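# Thread the ring gauge onto the ball screw end

## Task

Turn the ring gauge onto the fine thread at the tip of the ball screw so that it is screwed on by two complete revolutions or more.

## Robot and tools

Robot: two arms, left_arm and right_arm, each with a parallel two-finger gripper and a wrist camera (cam_left_wrist, cam_right_wrist, both 616x616 fisheye). The names are labels only; left_arm sits on the +y side of the table. Bases in the scene frame: left_arm at (+0.020, +0.266, 0) m, right_arm at (+0.035, -0.334, 0) m, both facing roughly +x.

Scene frame: origin on the tabletop midway between the arms, +x out across the table, +z up. Gripper frame: fingers extend along the gripper's +z and close along its y axis. The reported end_effector_position is the pinch point between the pads, roughly 1 cm short of the fingertips.

Command row (used by both motion tools): 14 numbers, each in [-1, 1], one flat list covering both arms even if only one should move. Order: left_arm dx, dy, dz, rx, ry, rz, opening, then right_arm dx, dy, dz, rx, ry, rz, opening. The first six of each arm are an offset, not a pose: a target expressed in that gripper's own axes, relative to the gripper pose printed in the most recent result that showed it (for a second or later call within one reply, or before any result in the scene, relative to where the gripper is when the call starts). Scale: 1.0 equals 0.6 m for dx, dy, dz and 180 degrees for the rotation part; rx, ry, rz form one rotation vector. Opening is absolute: +1 fully open (0.094 m), -1 closed.

execute_actions(actions, pictures): actions is a list with at most one entry. An empty list just reports state. {"rows": [...], "steps": n} runs up to 15 control steps of 1/30 s (default 15), one row per step, repeating the final row if rows run out; every row is measured from the same reference pose, not chained. {"steps": n} without rows waits up to 300 steps, counted from the previous result. pictures false omits images. A rejected call moves nothing.

move(target, speed): target is one 14-number row as above. Each gripper follows a straight line toward its target; both paths finish together and last 0.5 to 10 s (cut off at 10 s). speed is the peak path speed in m/s, 0.002 to 0.5, default 0.25; rotation is capped at twice that value in rad/s. The opening is applied when the move begins. Paths ignore obstacles and the other arm. Arms lag, may drift, and can overshoot speed near full extension. Faster contact means a harder hit; aiming further past a contact presses harder. The result adds a move: line with the ending (done, off_target, moving, held, fault) and active limits (paced = target clipped; held = some steps blocked, after which the arm may jump quickly), plus each gripper's distance from its target.

wait(seconds): 0 to 10 s with nothing new sent. zoom_image(camera, region[x0,y0,x1,y1]): enlarged view of a pixel region, max 504x504, origin top-left. read_manual: licence texts only. finished_scene(scene): ends the current scene, given its number, irreversibly, and grades it; the gauge must remain threaded.

Results: a state line per arm with position (m) and quat_wxyz in the scene frame; printed positions get less accurate at long reach. grip_measured gives finger opening on the command scale (the last joint value is metres); each gripper has a fixed error of up to about 1 mm. "pose unreachable" means the clearance check altered or blocked that arm's command; HELD marks affected steps. "Hand target" shows where the controller is currently driving each gripper. FAULT and MOTOR HOT lines report stops and heating.

Control behaviour: each step the commanded pose is limited to 70 mm and 16 degrees from the measured pose, then solved by damped IK favouring position over orientation. After an action ends, an arm continues only to its last clipped pose, so check the result and send the remainder. Arms tend to finish a centimetre or more low, and zero offsets can let them sag further; to keep an arm still, send the correction back to its desired pose in the first call of a reply and zeros afterward, raising the aim if it stays low. Zero offsets are not a pause: they pull the arm back to the reference pose.

Joint limits (rad): waist -2.618 to 3.054, shoulder 0 to 3.142, elbow 0 to 3.142, wrist pitch -1.571 to 1.571, wrist yaw -1.571 to 1.571, wrist roll -2.094 to 2.094. The roll limit means a single grasp cannot spin the gauge far; screwing needs repeated regrasp-and-twist cycles, each turn within about ±120 degrees.

Gripping: to hold something, command an opening below grip_measured; about 0.03 below is firm, less is gentler. Pad force tops out near 50 to 62 N, lower on thin parts, with a possible spike at first contact.

Cautions: do not let the arms collide or push on each other. Do not drop parts or push anything off the table; that fails the task. Occasional external tugs may disturb a held or loose part. Avoid slams and hard presses. Holding loads heats motors: warnings start at 75 °C, 90 °C stops the arm for 10 s, and 100 °C makes the arm go limp and fall, so release load when idle.

Each tool is called after ">>>" by a JSON object that holds its "method" and its "body".

## Session

>>> {"method": "execute_actions", "body": {"actions": []}}

Scene clock: 0.00 s of 5200.00 s.
left_arm: end_effector_position=(+0.5436, +0.0756, +0.2730) grip_measured=+1.000 end_effector_quat_wxyz=(+0.590, +0.664, +0.379, +0.259) | right_arm: end_effector_position=(+0.0793, -0.1306, +0.1391) grip_measured=+1.000 end_effector_quat_wxyz=(+0.007, +0.831, -0.556, +0.017)
Joint positions: left_arm=[-0.218  1.792  1.313  0.292  0.409  1.541  0.094] | right_arm=[ 1.363  1.35   1.155 -1.401  0.027 -0.59   0.094]
Joint velocities: left_arm=[ 0.007 -0.007  0.007 -0.081 -0.022 -0.051  0.   ] | right_arm=[ 0.017  0.012 -0.002 -0.022 -0.066  0.022  0.   ]
Motor temperatures (°C, as the motors report them): left_arm=[29 35 42 43 28 28] | right_arm=[28 49 37 28 31 28]
Hand target (left_arm): +0.543, +0.075, +0.271; +0.587, +0.667, +0.384, +0.253
Hand target (right_arm): +0.079, -0.129, +0.142; +0.001, +0.831, -0.556, +0.013

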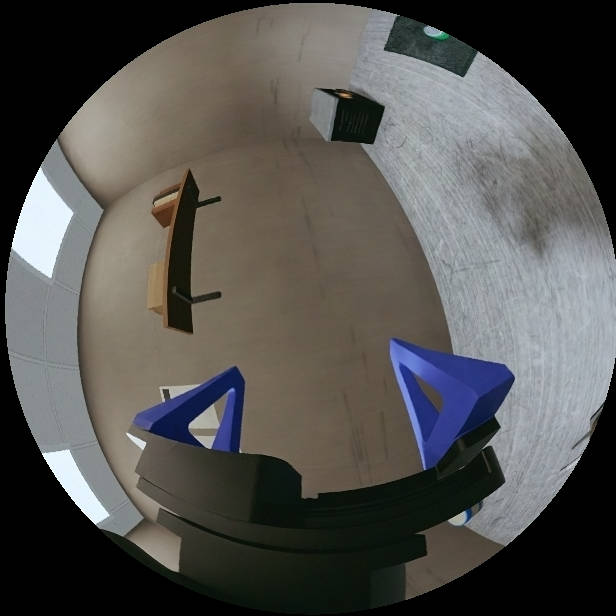

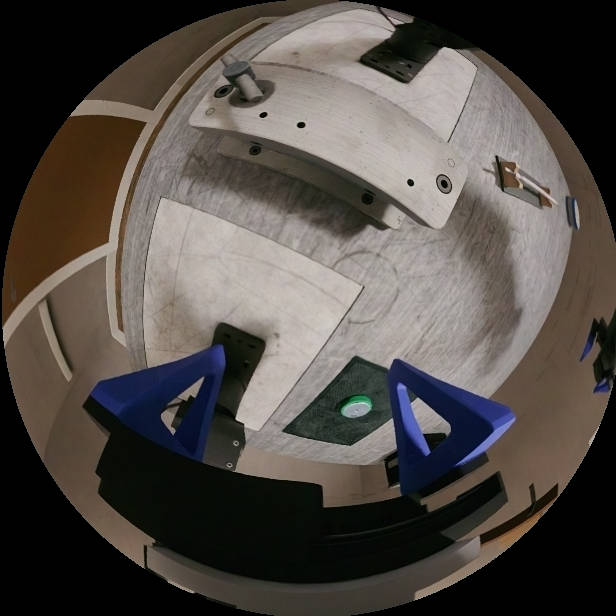

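>>> {"method": "zoom_image", "body": {"camera": "cam_right_wrist", "region": [470, 130, 600, 240]}}

>>> {"method": "move", "body": {"target": [0.0, 0.0, 0.0, 0, 0, 0, 1, 0.2667, -0.126, 0.03, 0, 0, 0, 1], "speed": 0.2}}

Region (470, 130, 600, 240) of cam_right_wrist's 616x616 image, scaled by 3.877, with more detail than that image has; it fills the top 426 rows of this view, and the rest is white.

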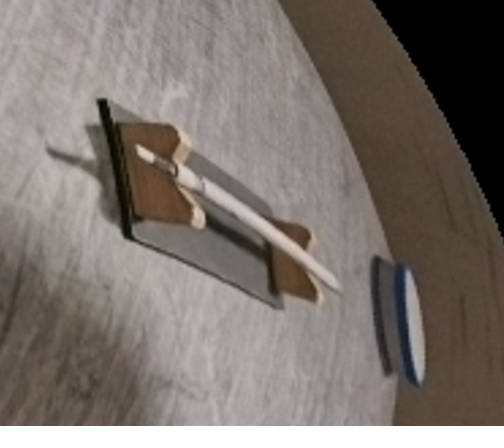

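Scene clock: 59.63 s of 5200.00 s.
left_arm: end_effector_position=(+0.5438, +0.0755, +0.2739) grip_measured=+1.000 end_effector_quat_wxyz=(+0.591, +0.664, +0.378, +0.260) | right_arm: end_effector_position=(+0.2075, -0.2549, +0.1275) grip_measured=+1.000 end_effector_quat_wxyz=(+0.011, +0.831, -0.556, +0.022)
Joint positions: left_arm=[-0.218  1.792  1.313  0.296  0.409  1.541  0.094] | right_arm=[ 0.458  1.252  1.038 -1.354  0.049 -1.495  0.094]
Joint velocities: left_arm=[ 0.012 -0.027  0.017  0.022 -0.051 -0.081  0.   ] | right_arm=[-0.007  0.012  0.002  0.066 -0.037 -0.095  0.   ]
Motor temperatures (°C, as the motors report them): left_arm=[29 45 46 47 28 28] | right_arm=[28 49 41 28 31 28]
Hand target (left_arm): +0.544, +0.076, +0.273; +0.590, +0.664, +0.379, +0.259
Hand target (right_arm): +0.209, -0.253, +0.127; +0.007, +0.831, -0.556, +0.016
Off the commanded pose (left_arm): 0.001 m, 0 deg.
Off the commanded pose (right_arm): 0.006 m, 1 deg.
After step 90, 55.03 s passed at rest.
move: done

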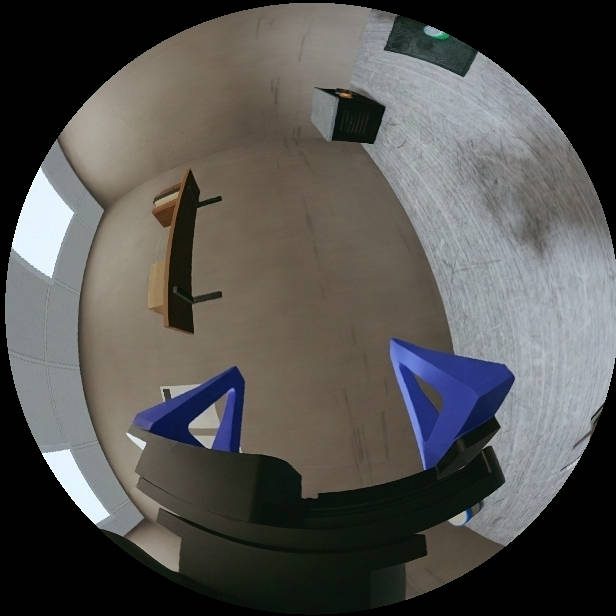

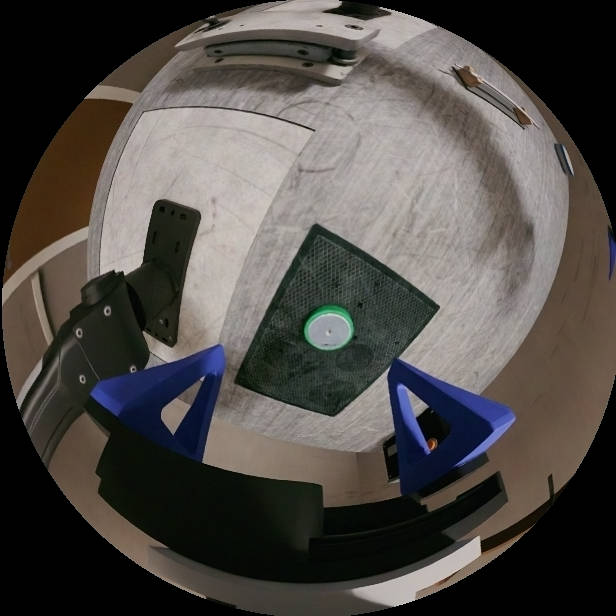

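>>> {"method": "move", "body": {"target": [0.098, -0.1863, -0.4133, 0.4206, 0.1635, -0.141, 1, 0.033, -0.033, 0.09, 0, 0, 0, 1], "speed": 0.25}}

Scene clock: 97.03 s of 5200.00 s.
left_arm: end_effector_position=(+0.3705, +0.2668, +0.2030) grip_measured=+1.000 end_effector_quat_wxyz=(+0.035, +0.707, +0.705, +0.036) | right_arm: end_effector_position=(+0.2356, -0.2660, +0.0790) grip_measured=+1.000 end_effector_quat_wxyz=(+0.005, +0.831, -0.555, +0.026)
Joint positions: left_arm=[ 0.004  1.821  1.886 -1.535 -0.     1.573  0.094] | right_arm=[ 0.351  1.338  0.905 -1.116  0.048 -1.605  0.094]
Joint velocities: left_arm=[ 0.002  0.017 -0.007  0.022  0.022 -0.037  0.   ] | right_arm=[-0.002 -0.007 -0.002 -0.022  0.022 -0.007  0.   ]
Motor temperatures (°C, as the motors report them): left_arm=[29 45 46 48 28 28] | right_arm=[28 47 41 28 30 28]
Hand target (left_arm): +0.361, +0.270, +0.200; +0.022, +0.701, +0.712, +0.024
Hand target (right_arm): +0.234, -0.268, +0.075; +0.011, +0.831, -0.556, +0.021
Off the commanded pose (left_arm): 0.012 m, 6 deg.
Off the commanded pose (right_arm): 0.005 m, 1 deg.
joint sent to its limit (left arm) — the command would take joint 4 (wrist pitch) past its lower limit, so that joint was sent only as far as its limit.
After step 90, 30.97 s passed at rest.
move: off_target (left_arm)

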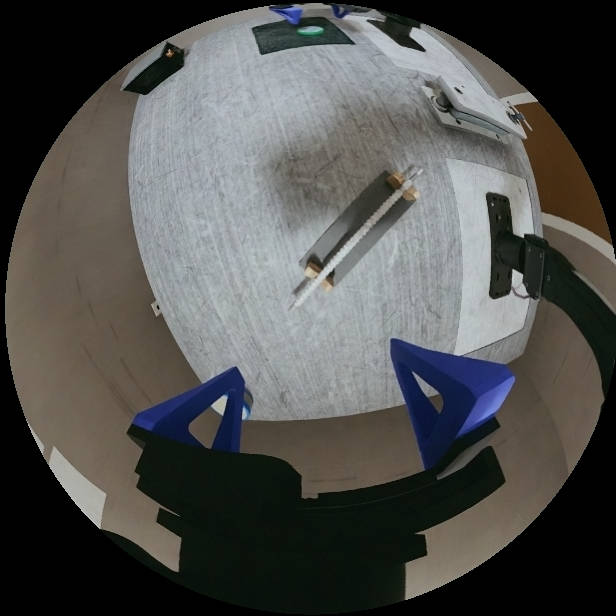

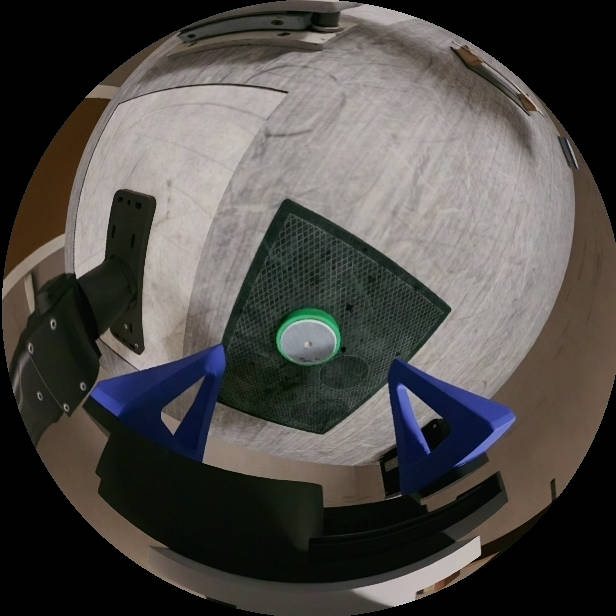

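>>> {"method": "move", "body": {"target": [-0.103, -0.101, 0.1625, 0.032, 0, 0.21, 1, 0.003, 0, 0.065, 0, 0, 0, 1], "speed": 0.2}}

Scene clock: 143.97 s of 5200.00 s.
left_arm: end_effector_position=(+0.3207, +0.2062, +0.0976) grip_measured=+1.000 end_effector_quat_wxyz=(-0.015, +0.894, +0.448, +0.002) | right_arm: end_effector_position=(+0.2396, -0.2665, +0.0445) grip_measured=+1.000 end_effector_quat_wxyz=(-0.001, +0.832, -0.554, +0.030)
Joint positions: left_arm=[-0.21   1.724  1.351 -1.212 -0.026  1.999  0.094] | right_arm=[ 0.342  1.377  0.793 -0.949  0.048 -1.617  0.094]
Joint velocities: left_arm=[ 0.022  0.002  0.007 -0.007  0.022 -0.007  0.   ] | right_arm=[-0.012 -0.002  0.007 -0.007 -0.081  0.022  0.   ]
Motor temperatures (°C, as the motors report them): left_arm=[29 46 43 41 28 28] | right_arm=[28 46 40 28 30 28]
Hand target (left_arm): +0.318, +0.205, +0.100; -0.012, +0.898, +0.440, +0.008
Hand target (right_arm): +0.237, -0.269, +0.040; +0.005, +0.831, -0.555, +0.026
Off the commanded pose (left_arm): 0.003 m, 1 deg.
Off the commanded pose (right_arm): 0.005 m, 1 deg.
After step 90, 41.73 s passed at rest.
move: done

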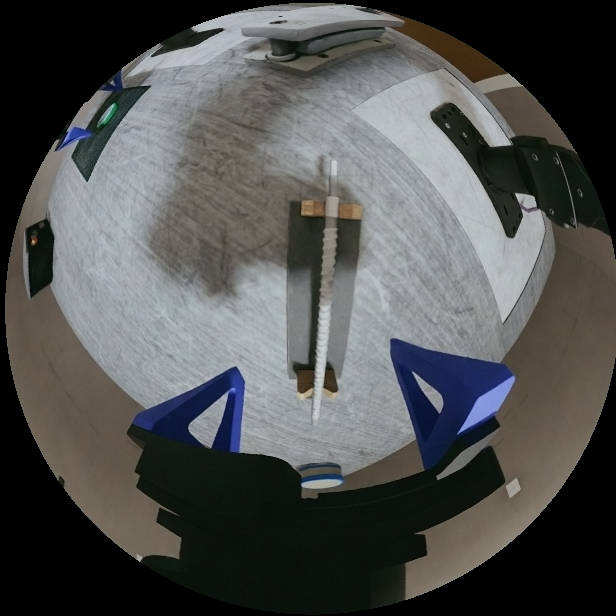

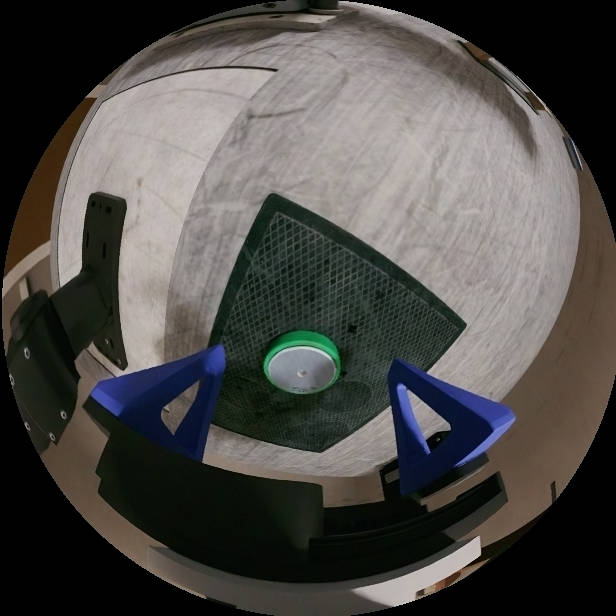

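>>> {"method": "move", "body": {"target": [0, -0.013, 0.08, 0, 0, 0.024, 0.2, 0.008, 0.005, 0.036, -0.014, -0.02, 0, 1], "speed": 0.1}}

Scene clock: 166.23 s of 5200.00 s.
left_arm: end_effector_position=(+0.3171, +0.2093, +0.0568) grip_measured=+0.202 end_effector_quat_wxyz=(-0.009, +0.909, +0.416, +0.010) | right_arm: end_effector_position=(+0.2429, -0.2727, +0.0268) grip_measured=+1.000 end_effector_quat_wxyz=(-0.001, +0.833, -0.553, +0.002)
Joint positions: left_arm=[-0.202  1.724  1.185 -1.027 -0.026  2.076  0.056] | right_arm=[ 0.272  1.446  0.775 -0.896  0.002 -1.688  0.094]
Joint velocities: left_arm=[-0.002 -0.017 -0.002 -0.022 -0.007  0.037  0.   ] | right_arm=[-0.007 -0.012 -0.017  0.007 -0.022 -0.066  0.   ]
Motor temperatures (°C, as the motors report them): left_arm=[29 46 43 40 28 28] | right_arm=[28 46 39 28 30 28]
Hand target (left_arm): +0.314, +0.213, +0.050; -0.015, +0.910, +0.415, +0.002
Hand target (right_arm): +0.240, -0.273, +0.023; -0.000, +0.832, -0.554, -0.008
Off the commanded pose (left_arm): 0.008 m, 1 deg.
Off the commanded pose (right_arm): 0.005 m, 1 deg.
joint sent to its limit (left arm) — the command would take joint 6 (wrist roll) past its upper limit, so that joint was sent only as far as its limit.
After step 90, 18.20 s passed at rest.
move: done

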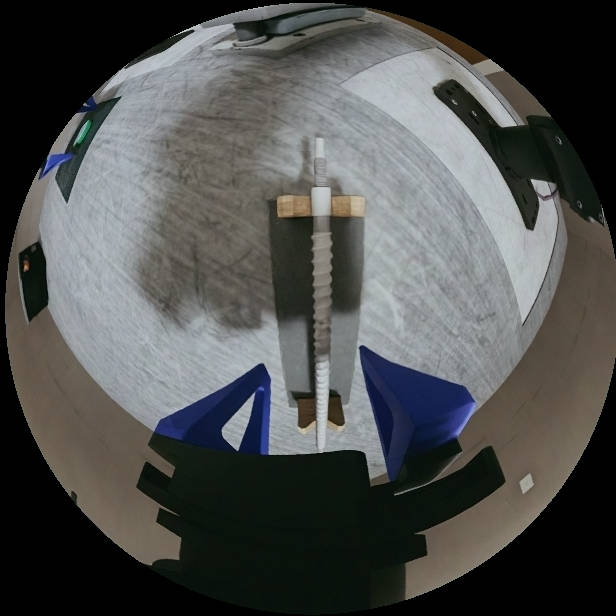

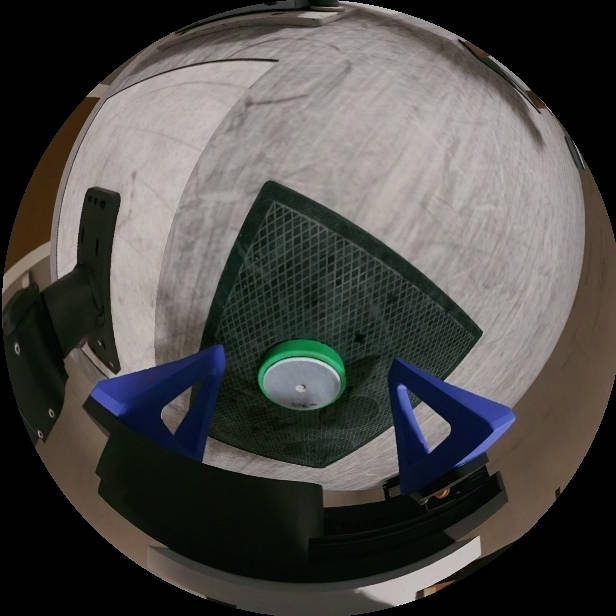

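>>> {"method": "move", "body": {"target": [0, -0.009, 0.052, 0, 0, 0, -0.3, 0, 0.005, 0.016, 0, 0, 0.394, 1], "speed": 0.4}}

Scene clock: 182.80 s of 5200.00 s.
left_arm: end_effector_position=(+0.3193, +0.2088, +0.0371) grip_measured=-0.298 end_effector_quat_wxyz=(+0.002, +0.909, +0.416, +0.025) | right_arm: end_effector_position=(+0.2420, -0.2729, +0.0210) grip_measured=+1.000 end_effector_quat_wxyz=(+0.005, -0.362, +0.932, -0.001)
Joint positions: left_arm=[-0.202  1.724  1.101 -0.905 -0.026  2.077  0.033] | right_arm=[ 0.272  1.446  0.75  -0.864  0.001 -0.46   0.094]
Joint velocities: left_arm=[ 0.007  0.017 -0.017 -0.081 -0.051 -0.037  0.001] | right_arm=[ 0.012 -0.002 -0.002  0.051 -0.051  0.022  0.   ]
Motor temperatures (°C, as the motors report them): left_arm=[29 44 43 39 28 28] | right_arm=[28 46 39 28 30 28]
Hand target (left_arm): +0.313, +0.214, +0.026; -0.009, +0.909, +0.417, +0.010
Hand target (right_arm): +0.240, -0.274, +0.017; +0.001, -0.357, +0.934, -0.001
Off the commanded pose (left_arm): 0.014 m, 2 deg.
Off the commanded pose (right_arm): 0.004 m, 1 deg.
joint sent to its limit (left arm) — the command would take joint 6 (wrist roll) past its upper limit, so that joint was sent only as far as its limit.
After step 90, 11.33 s passed at rest.
move: off_target (left_arm)

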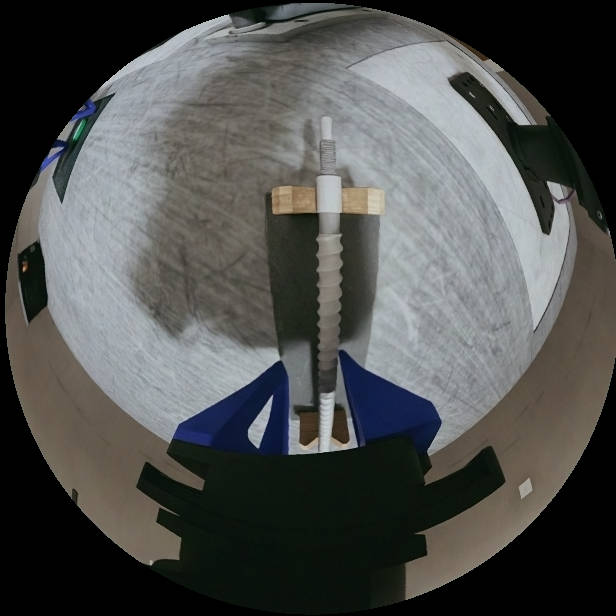

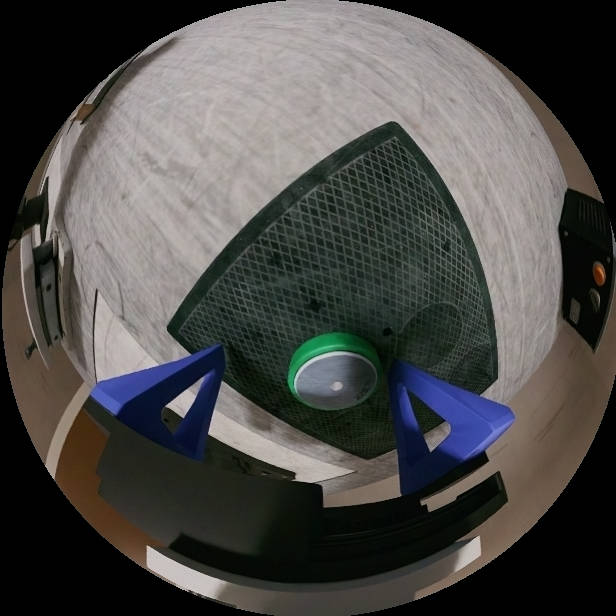

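>>> {"method": "move", "body": {"target": [0, -0.026, 0.02, 0.008, 0, 0, 0.0, 0.017, -0.031, 0.008, 0, 0, 0, 1], "speed": 0.05}}

Scene clock: 191.37 s of 5200.00 s.
left_arm: end_effector_position=(+0.3112, +0.2156, +0.0265) grip_measured=-0.002 end_effector_quat_wxyz=(-0.009, +0.907, +0.420, +0.021) | right_arm: end_effector_position=(+0.2494, -0.2916, +0.0211) grip_measured=+1.000 end_effector_quat_wxyz=(+0.011, -0.362, +0.932, -0.003)
Joint positions: left_arm=[-0.193  1.724  1.056 -0.879 -0.039  2.077  0.047] | right_arm=[ 0.18   1.446  0.75  -0.853  0.001 -0.551  0.094]
Joint velocities: left_arm=[-0.012  0.012  0.012 -0.022 -0.051  0.022 -0.   ] | right_arm=[ 0.007 -0.012  0.002 -0.051  0.037 -0.066  0.   ]
Motor temperatures (°C, as the motors report them): left_arm=[29 43 43 39 28 28] | right_arm=[28 46 39 28 30 28]
Hand target (left_arm): +0.308, +0.219, +0.025; -0.011, +0.907, +0.419, +0.021
Hand target (right_arm): +0.247, -0.294, +0.016; +0.005, -0.362, +0.932, -0.001
Off the commanded pose (left_arm): 0.005 m, 1 deg.
Off the commanded pose (right_arm): 0.006 m, 1 deg.
joint sent to its limit (left arm) — the command would take joint 6 (wrist roll) past its upper limit, so that joint was sent only as far as its limit.
After step 90, 4.70 s passed at rest.
move: done

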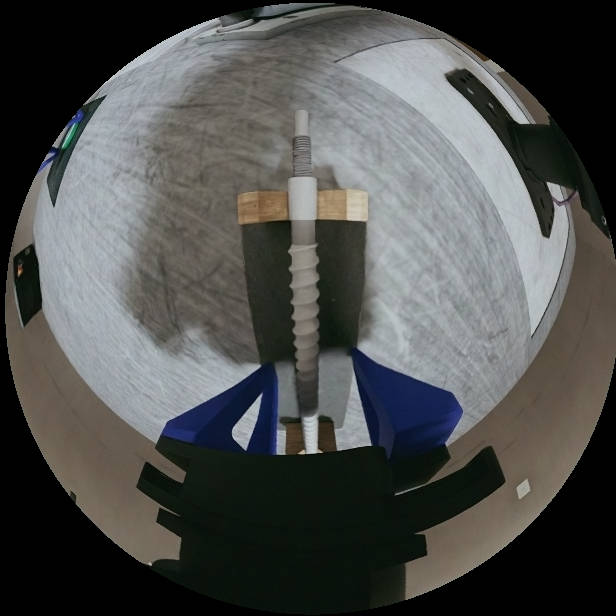

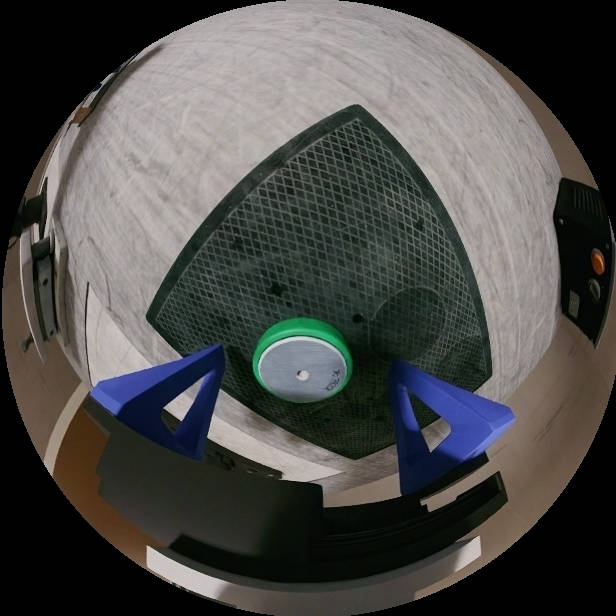

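>>> {"method": "move", "body": {"target": [0, 0.008, 0.002, 0, 0, 0, -0.5, 0, 0.004, 0.006, 0, 0, -0.468, 1], "speed": 0.4}}

Scene clock: 204.17 s of 5200.00 s.
left_arm: end_effector_position=(+0.3115, +0.2156, +0.0265) grip_measured=-0.498 end_effector_quat_wxyz=(-0.009, +0.907, +0.420, +0.021) | right_arm: end_effector_position=(+0.2528, -0.2908, +0.0212) grip_measured=+1.000 end_effector_quat_wxyz=(-0.008, +0.891, -0.454, +0.016)
Joint positions: left_arm=[-0.193  1.724  1.056 -0.878 -0.039  2.077  0.024] | right_arm=[ 0.185  1.446  0.75  -0.838  0.007 -2.004  0.094]
Joint velocities: left_arm=[ 0.007  0.017 -0.002  0.007  0.007  0.066 -0.001] | right_arm=[-0.002 -0.007  0.002  0.007  0.022 -0.066  0.   ]
Motor temperatures (°C, as the motors report them): left_arm=[29 43 43 38 28 28] | right_arm=[28 45 39 28 30 28]
Hand target (left_arm): +0.315, +0.212, +0.025; -0.009, +0.907, +0.420, +0.021
Hand target (right_arm): +0.248, -0.290, +0.018; -0.006, +0.894, -0.449, +0.009
Off the commanded pose (left_arm): 0.005 m, 0 deg.
Off the commanded pose (right_arm): 0.006 m, 1 deg.
After step 90, 7.30 s passed at rest.
move: done

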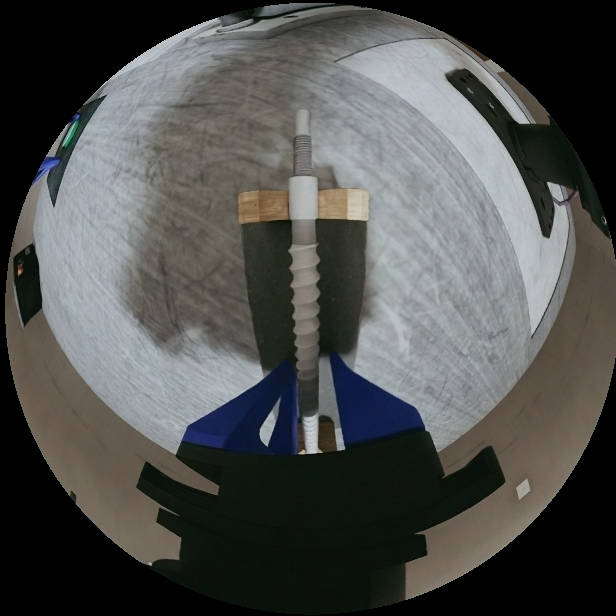

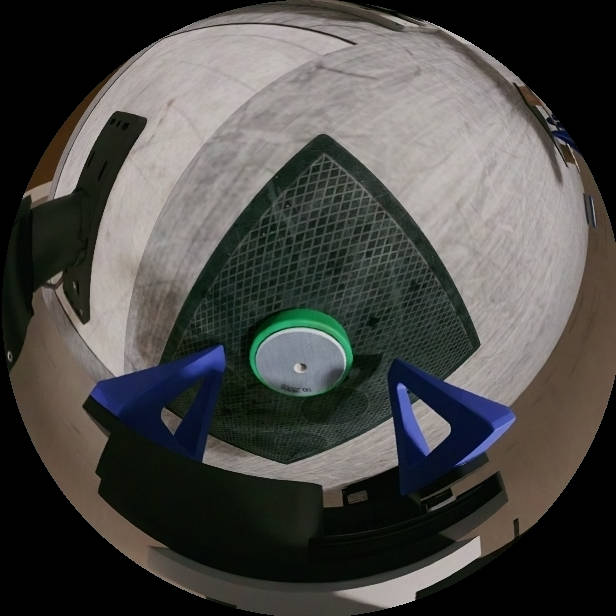

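>>> {"method": "execute_actions", "body": {"actions": [{"rows": [
[0,0.004,0,0,0,0,-0.55,-0.004,0.0035,0.002,-0.0033,-0.0016,0,0.6],
[0,0.004,0,0,0,0,-0.6,-0.008,0.007,0.003,-0.0066,-0.0032,0,0.5],
[0,0.004,0,0,0,0,-0.64,-0.012,0.0105,0.004,-0.01,-0.0047,0,0.45],
[0,0.004,0,0,0,0,-0.68,-0.0157,0.0138,0.004,-0.0132,-0.0063,0,0.45],
[0,0.004,0,0,0,0,-0.71,-0.0157,0.0138,0.004,-0.0132,-0.0063,0,0.45],
[0,0.004,0,0,0,0,-0.74,-0.0157,0.0138,0.004,-0.0132,-0.0063,0,0.45],
[0,0.004,0,0,0,0,-0.76,-0.0157,0.0138,0.004,-0.0132,-0.0063,0,0.45],
[0,0.004,0,0,0,0,-0.78,-0.0157,0.0138,0.004,-0.0132,-0.0063,0,0.45],
[0,0.004,0,0,0,0,-0.8,-0.0157,0.0138,0.004,-0.0132,-0.0063,0,0.45],
[0,0.004,0,0,0,0,-0.82,-0.0157,0.0138,0.004,-0.0132,-0.0063,0,0.45],
[0,0.004,0,0,0,0,-0.84,-0.0157,0.0138,0.004,-0.0132,-0.0063,0,0.45],
[0,0.004,0,0,0,0,-0.86,-0.0157,0.0138,0.004,-0.0132,-0.0063,0,0.45],
[0,0.004,0,0,0,0,-0.88,-0.0157,0.0138,0.004,-0.0132,-0.0063,0,0.45]
], "steps": 15}], "pictures": false}}

>>> {"method": "wait", "body": {"seconds": 0.5}}

Scene clock: 237.63 s of 5200.00 s.
left_arm: end_effector_position=(+0.3126, +0.2151, +0.0266) grip_measured=-0.835 end_effector_quat_wxyz=(-0.006, +0.907, +0.421, +0.023) | right_arm: end_effector_position=(+0.2488, -0.2883, +0.0211) grip_measured=+0.453 end_effector_quat_wxyz=(-0.004, +0.890, -0.455, +0.011)
Joint positions: left_arm=[-0.193  1.724  1.056 -0.873 -0.037  2.076  0.008] | right_arm=[ 0.201  1.446  0.75  -0.852  0.008 -1.987  0.068]
Joint velocities: left_arm=[ 0.012 -0.012  0.012 -0.037 -0.037 -0.037 -0.   ] | right_arm=[ 0.007 -0.017 -0.007 -0.022 -0.081  0.051  0.   ]
Motor temperatures (°C, as the motors report them): left_arm=[29 42 44 37 28 28] | right_arm=[28 45 39 28 30 28]
Hand target (left_arm): +0.313, +0.214, +0.026; -0.009, +0.907, +0.420, +0.021
Hand target (right_arm): +0.241, -0.288, +0.018; +0.005, +0.891, -0.455, -0.002
Off the commanded pose (left_arm): 0.001 m, 0 deg.
Off the commanded pose (right_arm): 0.009 m, 2 deg.
Steps of this call (steps 1 to 90: nothing new was sent; then 29.97 s passed at rest; steps 91 to 105: all 15 steps of this action). Readings (end_effector_position):
91: left_arm (+0.3115, +0.2156, +0.0265) | right_arm (+0.2529, -0.2908, +0.0212)
92: left_arm (+0.3115, +0.2156, +0.0265) | right_arm (+0.2529, -0.2908, +0.0212)
94: left_arm (+0.3123, +0.2151, +0.0266) | right_arm (+0.2523, -0.2901, +0.0212)
98: left_arm (+0.3126, +0.2150, +0.0266) | right_arm (+0.2499, -0.2882, +0.0211)
105: the state above

Scene clock: 238.13 s of 5200.00 s.
left_arm: end_effector_position=(+0.3126, +0.2151, +0.0266) grip_measured=-0.835 end_effector_quat_wxyz=(-0.006, +0.907, +0.421, +0.023) | right_arm: end_effector_position=(+0.2487, -0.2883, +0.0211) grip_measured=+0.453 end_effector_quat_wxyz=(-0.004, +0.890, -0.455, +0.011)
Joint positions: left_arm=[-0.193  1.724  1.056 -0.873 -0.037  2.076  0.008] | right_arm=[ 0.201  1.446  0.75  -0.853  0.008 -1.986  0.068]
Joint velocities: left_arm=[ 0.002 -0.017 -0.017 -0.066 -0.037 -0.037  0.001] | right_arm=[-0.012  0.002  0.007  0.022 -0.037 -0.022 -0.   ]
Motor temperatures (°C, as the motors report them): left_arm=[29 42 44 37 28 28] | right_arm=[28 45 39 28 30 28]
Hand target (left_arm): +0.313, +0.214, +0.026; -0.009, +0.907, +0.420, +0.021
Hand target (right_arm): +0.241, -0.288, +0.018; +0.005, +0.891, -0.455, -0.002
Off the commanded pose (left_arm): 0.001 m, 0 deg.
Off the commanded pose (right_arm): 0.008 m, 2 deg.
Steps of this call (steps 1 to 15: nothing new was sent). Readings (end_effector_position):
1: left_arm (+0.3126, +0.2151, +0.0266) | right_arm (+0.2488, -0.2883, +0.0211)
2: left_arm (+0.3126, +0.2151, +0.0266) | right_arm (+0.2488, -0.2883, +0.0211)
4: left_arm (+0.3126, +0.2151, +0.0266) | right_arm (+0.2487, -0.2883, +0.0211)
8: left_arm (+0.3126, +0.2151, +0.0266) | right_arm (+0.2487, -0.2883, +0.0211)
15: the state above

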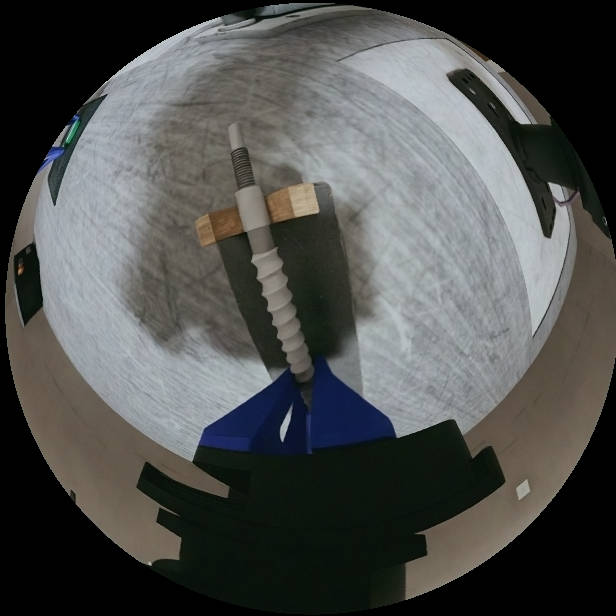

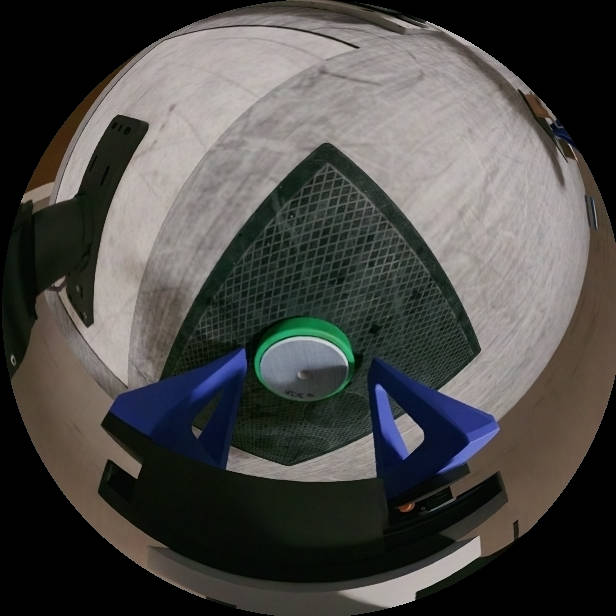

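>>> {"method": "zoom_image", "body": {"camera": "cam_left_wrist", "region": [200, 300, 420, 470]}}

>>> {"method": "zoom_image", "body": {"camera": "cam_right_wrist", "region": [490, 70, 610, 190]}}

Region (200, 300, 420, 470) of cam_left_wrist's 616x616 image, scaled by 2.291, with more detail than that image has; it fills the top 389 rows of this view, and the rest is white.

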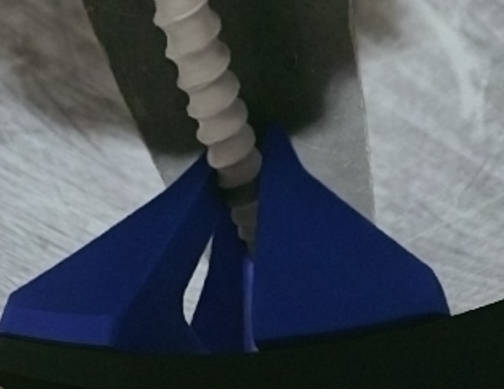

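Region (490, 70, 610, 190) of cam_right_wrist's 616x616 image, scaled by 4.200, with more detail than that image has.

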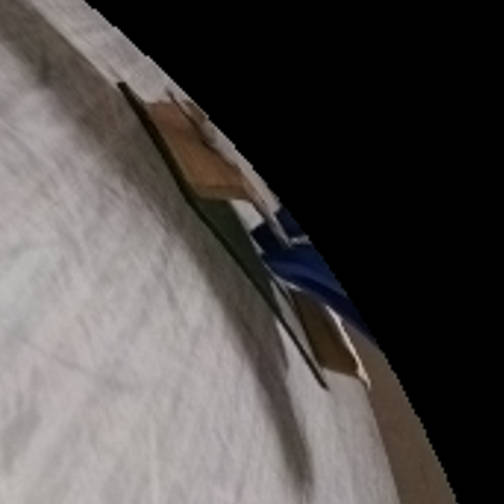

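>>> {"method": "execute_actions", "body": {"actions": [{"rows": [
[0,0,0,0,0,0,-0.88,-0.005,0.008,0.003,-0.007,-0.0033,0,0.3],
[0,0,0,0,0,0,-0.88,-0.005,0.008,0.003,-0.007,-0.0033,0,0.25],
[0,0,0,0,0,0,-0.88,-0.005,0.008,0.003,-0.007,-0.0033,0,0.22],
[0,0,0,0,0,0,-0.88,-0.005,0.008,0.003,-0.007,-0.0033,0,0.2],
[0,0,0,0,0,0,-0.88,-0.005,0.008,0.003,-0.007,-0.0033,0,0.18],
[0,0,0,0,0,0,-0.88,-0.005,0.008,0.003,-0.007,-0.0033,0,0.165],
[0,0,0,0,0,0,-0.88,-0.005,0.008,0.003,-0.007,-0.0033,0,0.15],
[0,0,0,0,0,0,-0.88,-0.005,0.008,0.003,-0.007,-0.0033,0,0.135],
[0,0,0,0,0,0,-0.88,-0.005,0.008,0.003,-0.007,-0.0033,0,0.12],
[0,0,0,0,0,0,-0.88,-0.005,0.008,0.003,-0.007,-0.0033,0,0.105],
[0,0,0,0,0,0,-0.88,-0.005,0.008,0.003,-0.007,-0.0033,0,0.09],
[0,0,0,0,0,0,-0.88,-0.005,0.008,0.003,-0.007,-0.0033,0,0.075],
[0,0,0,0,0,0,-0.88,-0.005,0.008,0.003,-0.007,-0.0033,0,0.06],
[0,0,0,0,0,0,-0.88,-0.005,0.008,0.003,-0.007,-0.0033,0,0.05]
], "steps": 15}], "pictures": false}}

>>> {"method": "wait", "body": {"seconds": 0.3}}

>>> {"method": "zoom_image", "body": {"camera": "cam_right_wrist", "region": [225, 260, 395, 440]}}

Scene clock: 280.07 s of 5200.00 s.
left_arm: end_effector_position=(+0.3126, +0.2151, +0.0266) grip_measured=-0.835 end_effector_quat_wxyz=(-0.006, +0.907, +0.421, +0.023) | right_arm: end_effector_position=(+0.2469, -0.2894, +0.0211) grip_measured=+0.074 end_effector_quat_wxyz=(+0.000, +0.890, -0.456, +0.009)
Joint positions: left_arm=[-0.193  1.724  1.056 -0.873 -0.037  2.076  0.008] | right_arm=[ 0.201  1.446  0.75  -0.861  0.012 -1.986  0.05 ]
Joint velocities: left_arm=[-0.002  0.012 -0.007  0.066 -0.007 -0.066 -0.001] | right_arm=[-0.012  0.002 -0.002 -0.037 -0.007  0.022  0.   ]
Motor temperatures (°C, as the motors report them): left_arm=[29 42 44 36 28 28] | right_arm=[28 44 39 28 30 28]
Hand target (left_arm): +0.313, +0.215, +0.027; -0.006, +0.907, +0.421, +0.023
Hand target (right_arm): +0.243, -0.289, +0.019; +0.004, +0.890, -0.456, +0.001
Off the commanded pose (left_arm): 0.000 m, 0 deg.
Off the commanded pose (right_arm): 0.004 m, 1 deg.
Steps of this call (steps 1 to 90: nothing new was sent; then 38.43 s passed at rest; steps 91 to 105: all 15 steps of this action). Readings (end_effector_position):
91: left_arm (+0.3126, +0.2151, +0.0266) | right_arm (+0.2487, -0.2883, +0.0211)
92: left_arm (+0.3126, +0.2151, +0.0266) | right_arm (+0.2487, -0.2883, +0.0211)
94: left_arm (+0.3126, +0.2151, +0.0266) | right_arm (+0.2487, -0.2883, +0.0211)
98: left_arm (+0.3126, +0.2151, +0.0266) | right_arm (+0.2475, -0.2889, +0.0211)
105: the state above

Scene clock: 280.37 s of 5200.00 s.
left_arm: end_effector_position=(+0.3126, +0.2151, +0.0266) grip_measured=-0.835 end_effector_quat_wxyz=(-0.006, +0.907, +0.421, +0.023) | right_arm: end_effector_position=(+0.2469, -0.2894, +0.0211) grip_measured=+0.074 end_effector_quat_wxyz=(+0.000, +0.890, -0.456, +0.009)
Joint positions: left_arm=[-0.193  1.724  1.056 -0.873 -0.037  2.076  0.008] | right_arm=[ 0.201  1.446  0.75  -0.861  0.012 -1.986  0.05 ]
Joint velocities: left_arm=[ 0.012 -0.017 -0.007 -0.051  0.007 -0.022  0.   ] | right_arm=[ 0.017 -0.002  0.012  0.037 -0.007 -0.007  0.001]
Motor temperatures (°C, as the motors report them): left_arm=[29 42 43 36 28 28] | right_arm=[28 44 39 28 30 28]
Hand target (left_arm): +0.313, +0.215, +0.027; -0.006, +0.907, +0.421, +0.023
Hand target (right_arm): +0.243, -0.289, +0.019; +0.004, +0.890, -0.456, +0.001
Off the commanded pose (left_arm): 0.000 m, 0 deg.
Off the commanded pose (right_arm): 0.004 m, 1 deg.
Steps of this call (steps 1 to 9: nothing new was sent). Readings (end_effector_position):
1: left_arm (+0.3126, +0.2151, +0.0266) | right_arm (+0.2469, -0.2894, +0.0211)
2: left_arm (+0.3126, +0.2151, +0.0266) | right_arm (+0.2469, -0.2894, +0.0211)
4: left_arm (+0.3126, +0.2151, +0.0266) | right_arm (+0.2469, -0.2894, +0.0211)
8: left_arm (+0.3126, +0.2151, +0.0266) | right_arm (+0.2469, -0.2894, +0.0211)
9: the state above

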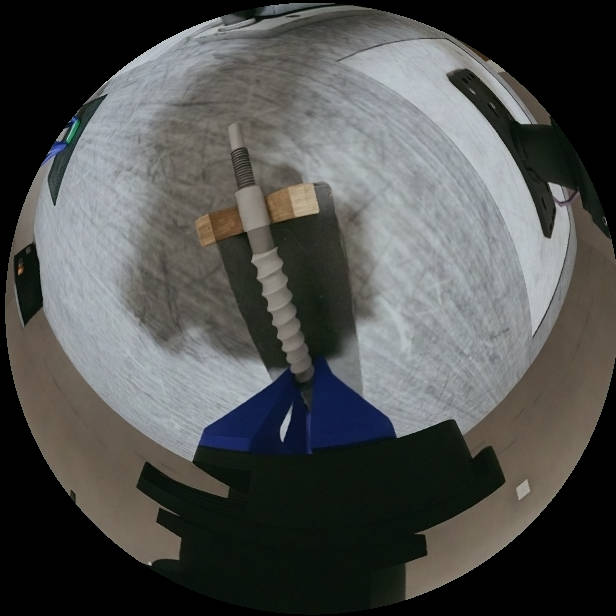

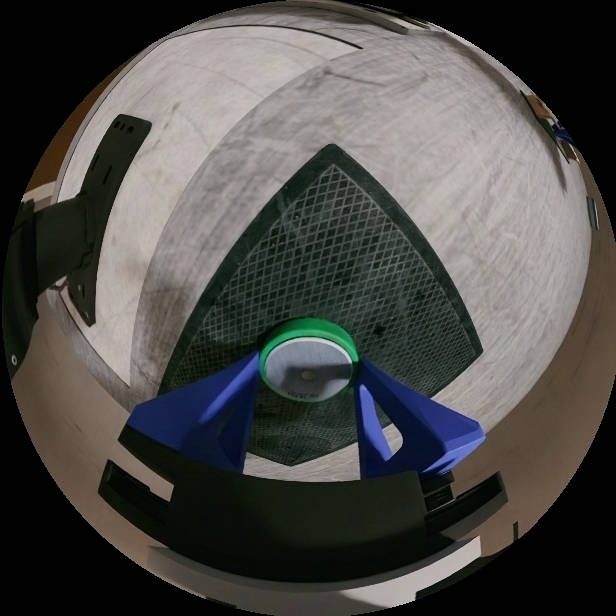

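Region (225, 260, 395, 440) of cam_right_wrist's 616x616 image, scaled by 2.800, with more detail than that image has.

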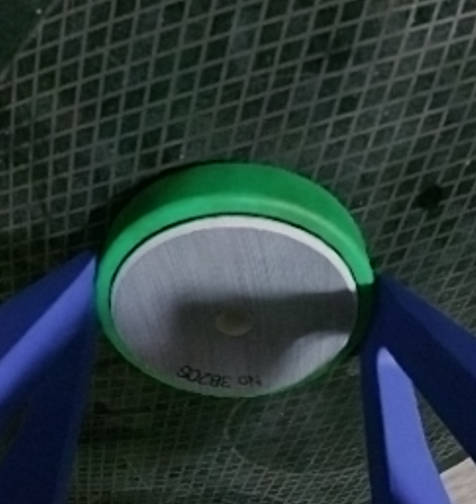

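>>> {"method": "move", "body": {"target": [0, 0, -0.11, 0, 0, 0, -0.88, 0, 0, -0.11, 0, 0, 0, 0.04], "speed": 0.08}}

>>> {"method": "move", "body": {"target": [-0.0327, 0.0867, -0.1375, -0.105, -0.0772, -0.0327, -0.88, -0.3413, -0.3013, -0.2397, 0.4101, -0.0759, -0.2293, 0.04], "speed": 0.15}}

Scene clock: 386.80 s of 5200.00 s.
left_arm: end_effector_position=(+0.3101, +0.2156, +0.0813) grip_measured=-0.835 end_effector_quat_wxyz=(-0.012, +0.907, +0.421, +0.016) | right_arm: end_effector_position=(+0.2430, -0.2902, +0.0758) grip_measured=+0.074 end_effector_quat_wxyz=(+0.009, +0.890, -0.455, -0.002)
Joint positions: left_arm=[-0.193  1.665  1.218 -1.112 -0.037  2.075  0.008] | right_arm=[ 0.201  1.381  0.926 -1.13   0.012 -1.986  0.05 ]
Joint velocities: left_arm=[ 0.002 -0.002 -0.002 -0.066 -0.037 -0.081  0.   ] | right_arm=[0.022 0.007 0.002 0.037 0.007 0.037 0.   ]
Motor temperatures (°C, as the motors report them): left_arm=[29 44 43 33 28 28] | right_arm=[28 43 39 28 30 28]
Hand target (left_arm): +0.311, +0.212, +0.092; -0.006, +0.907, +0.421, +0.023
Hand target (right_arm): +0.246, -0.289, +0.087; +0.000, +0.890, -0.456, +0.009
Off the commanded pose (left_arm): 0.011 m, 1 deg.
Off the commanded pose (right_arm): 0.012 m, 2 deg.
After step 90, 102.07 s passed at rest.
move: off_target (left_arm, right_arm)

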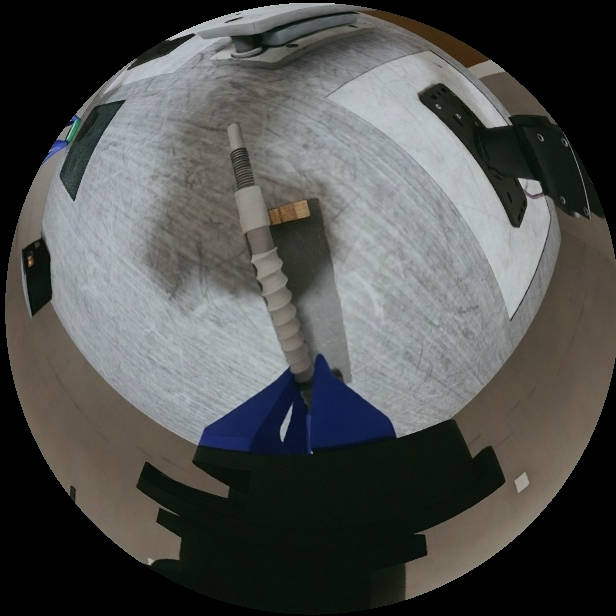

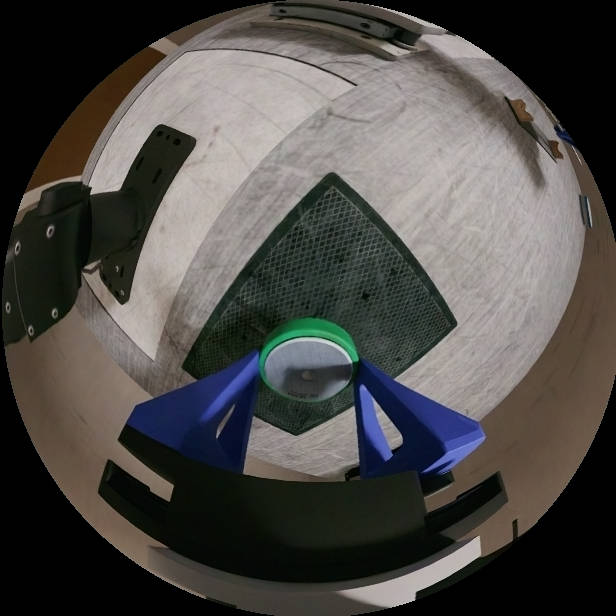

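Scene clock: 392.40 s of 5200.00 s.
left_arm: end_effector_position=(+0.3357, +0.1635, +0.1464) grip_measured=-0.835 end_effector_quat_wxyz=(+0.172, +0.875, +0.452, -0.032) | right_arm: end_effector_position=(+0.2783, -0.0231, +0.2042) grip_measured=+0.074 end_effector_quat_wxyz=(-0.543, +0.820, -0.058, +0.173)
Joint positions: left_arm=[-0.144  1.64   1.404 -1.18   0.318  2.016  0.008] | right_arm=[ 0.694  1.236  0.7    0.135 -0.454 -1.993  0.05 ]
Joint velocities: left_arm=[-0.012  0.007  0.007  0.037 -0.037 -0.022 -0.001] | right_arm=[-0.002  0.002 -0.017 -0.037 -0.037 -0.051 -0.001]
Motor temperatures (°C, as the motors report them): left_arm=[29 44 43 33 28 28] | right_arm=[28 43 40 29 30 28]
Hand target (left_arm): +0.336, +0.163, +0.163; +0.188, +0.870, +0.456, -0.025
Hand target (right_arm): +0.275, -0.017, +0.215; -0.561, +0.808, -0.045, +0.176
Off the commanded pose (left_arm): 0.016 m, 2 deg.
Off the commanded pose (right_arm): 0.015 m, 3 deg.
move: off_target (left_arm, right_arm)

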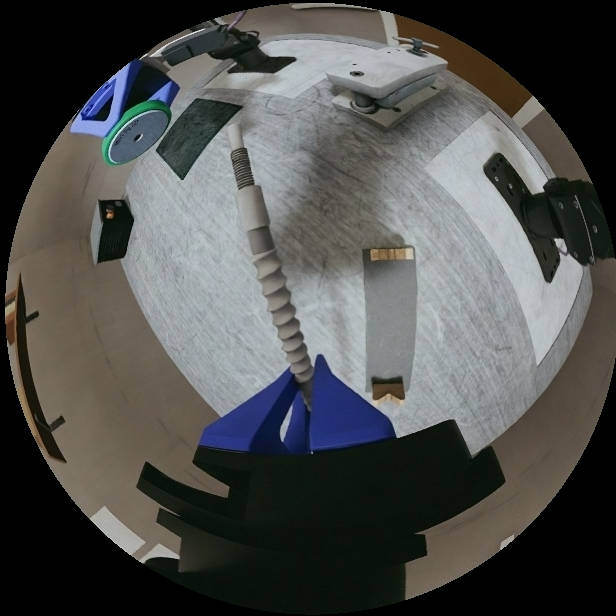

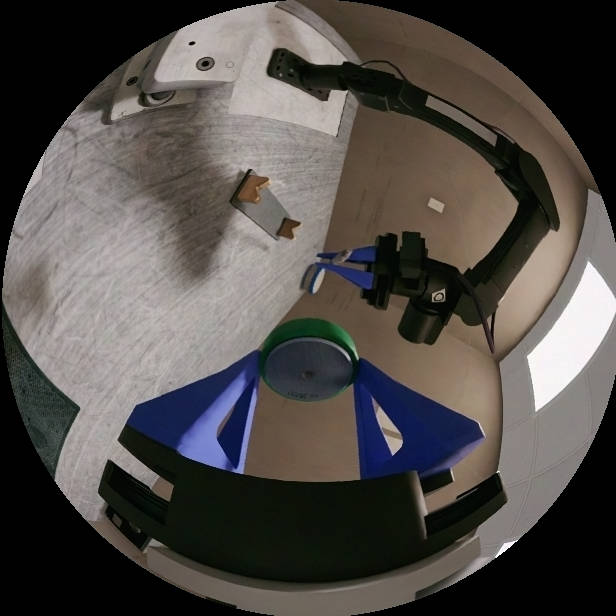

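>>> {"method": "move", "body": {"target": [0, 0, -0.022, 0, -0.055, 0, -0.88, -0.0735, -0.087, 0.02, 0.0207, 0.0446, 0, 0.04], "speed": 0.08}}

Scene clock: 442.57 s of 5200.00 s.
left_arm: end_effector_position=(+0.3332, +0.1687, +0.1543) grip_measured=-0.835 end_effector_quat_wxyz=(+0.197, +0.863, +0.458, -0.089) | right_arm: end_effector_position=(+0.2354, +0.0155, +0.2063) grip_measured=+0.074 end_effector_quat_wxyz=(-0.525, +0.818, -0.091, +0.218)
Joint positions: left_arm=[-0.07   1.695  1.476 -1.287  0.431  2.077  0.008] | right_arm=[ 1.023  1.217  0.687  0.169 -0.032 -1.867  0.05 ]
Joint velocities: left_arm=[ 0.002  0.002  0.007 -0.022 -0.095  0.022 -0.001] | right_arm=[-0.002  0.002  0.012  0.007  0.037  0.022 -0.   ]
Motor temperatures (°C, as the motors report them): left_arm=[29 47 45 32 28 28] | right_arm=[28 43 41 38 30 28]
Hand target (left_arm): +0.335, +0.168, +0.159; +0.203, +0.861, +0.457, -0.096
Hand target (right_arm): +0.236, +0.020, +0.239; -0.562, +0.788, -0.091, +0.232
Off the commanded pose (left_arm): 0.005 m, 4 deg.
Off the commanded pose (right_arm): 0.032 m, 6 deg.
joint sent to its limit (left arm) — the command would take joint 6 (wrist roll) past its upper limit, so that joint was sent only as far as its limit.
After step 90, 45.53 s passed at rest.
move: off_target (left_arm, right_arm)

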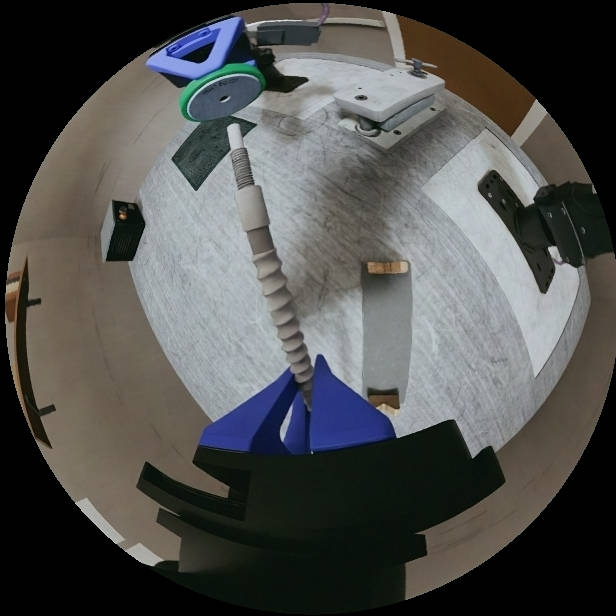

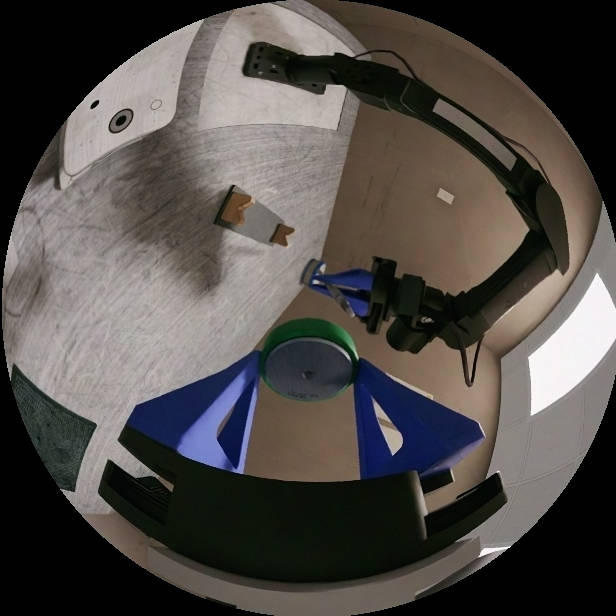

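>>> {"method": "zoom_image", "body": {"camera": "cam_right_wrist", "region": [250, 230, 420, 410]}}

>>> {"method": "zoom_image", "body": {"camera": "cam_left_wrist", "region": [140, 10, 320, 210]}}

Region (250, 230, 420, 410) of cam_right_wrist's 616x616 image, scaled by 2.800, with more detail than that image has.

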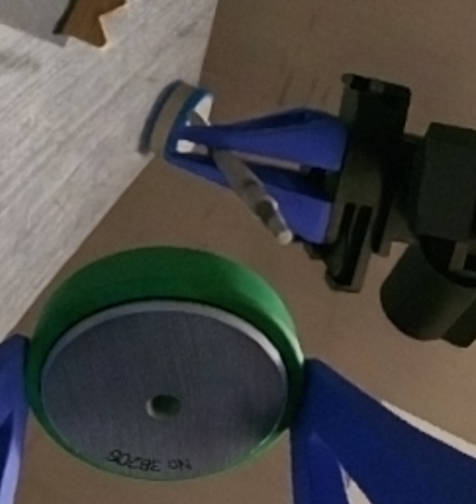

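Region (140, 10, 320, 210) of cam_left_wrist's 616x616 image, scaled by 2.520, with more detail than that image has; it fills the left 454 columns of this view, and the rest is white.

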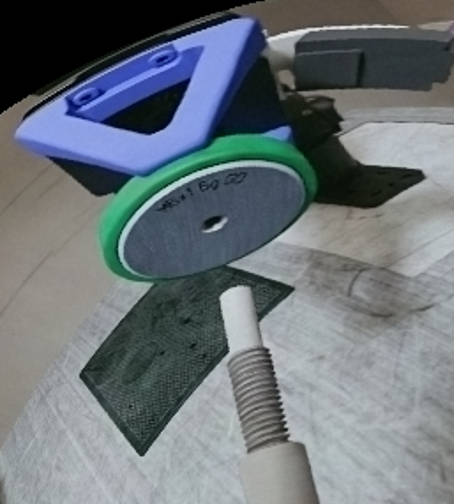

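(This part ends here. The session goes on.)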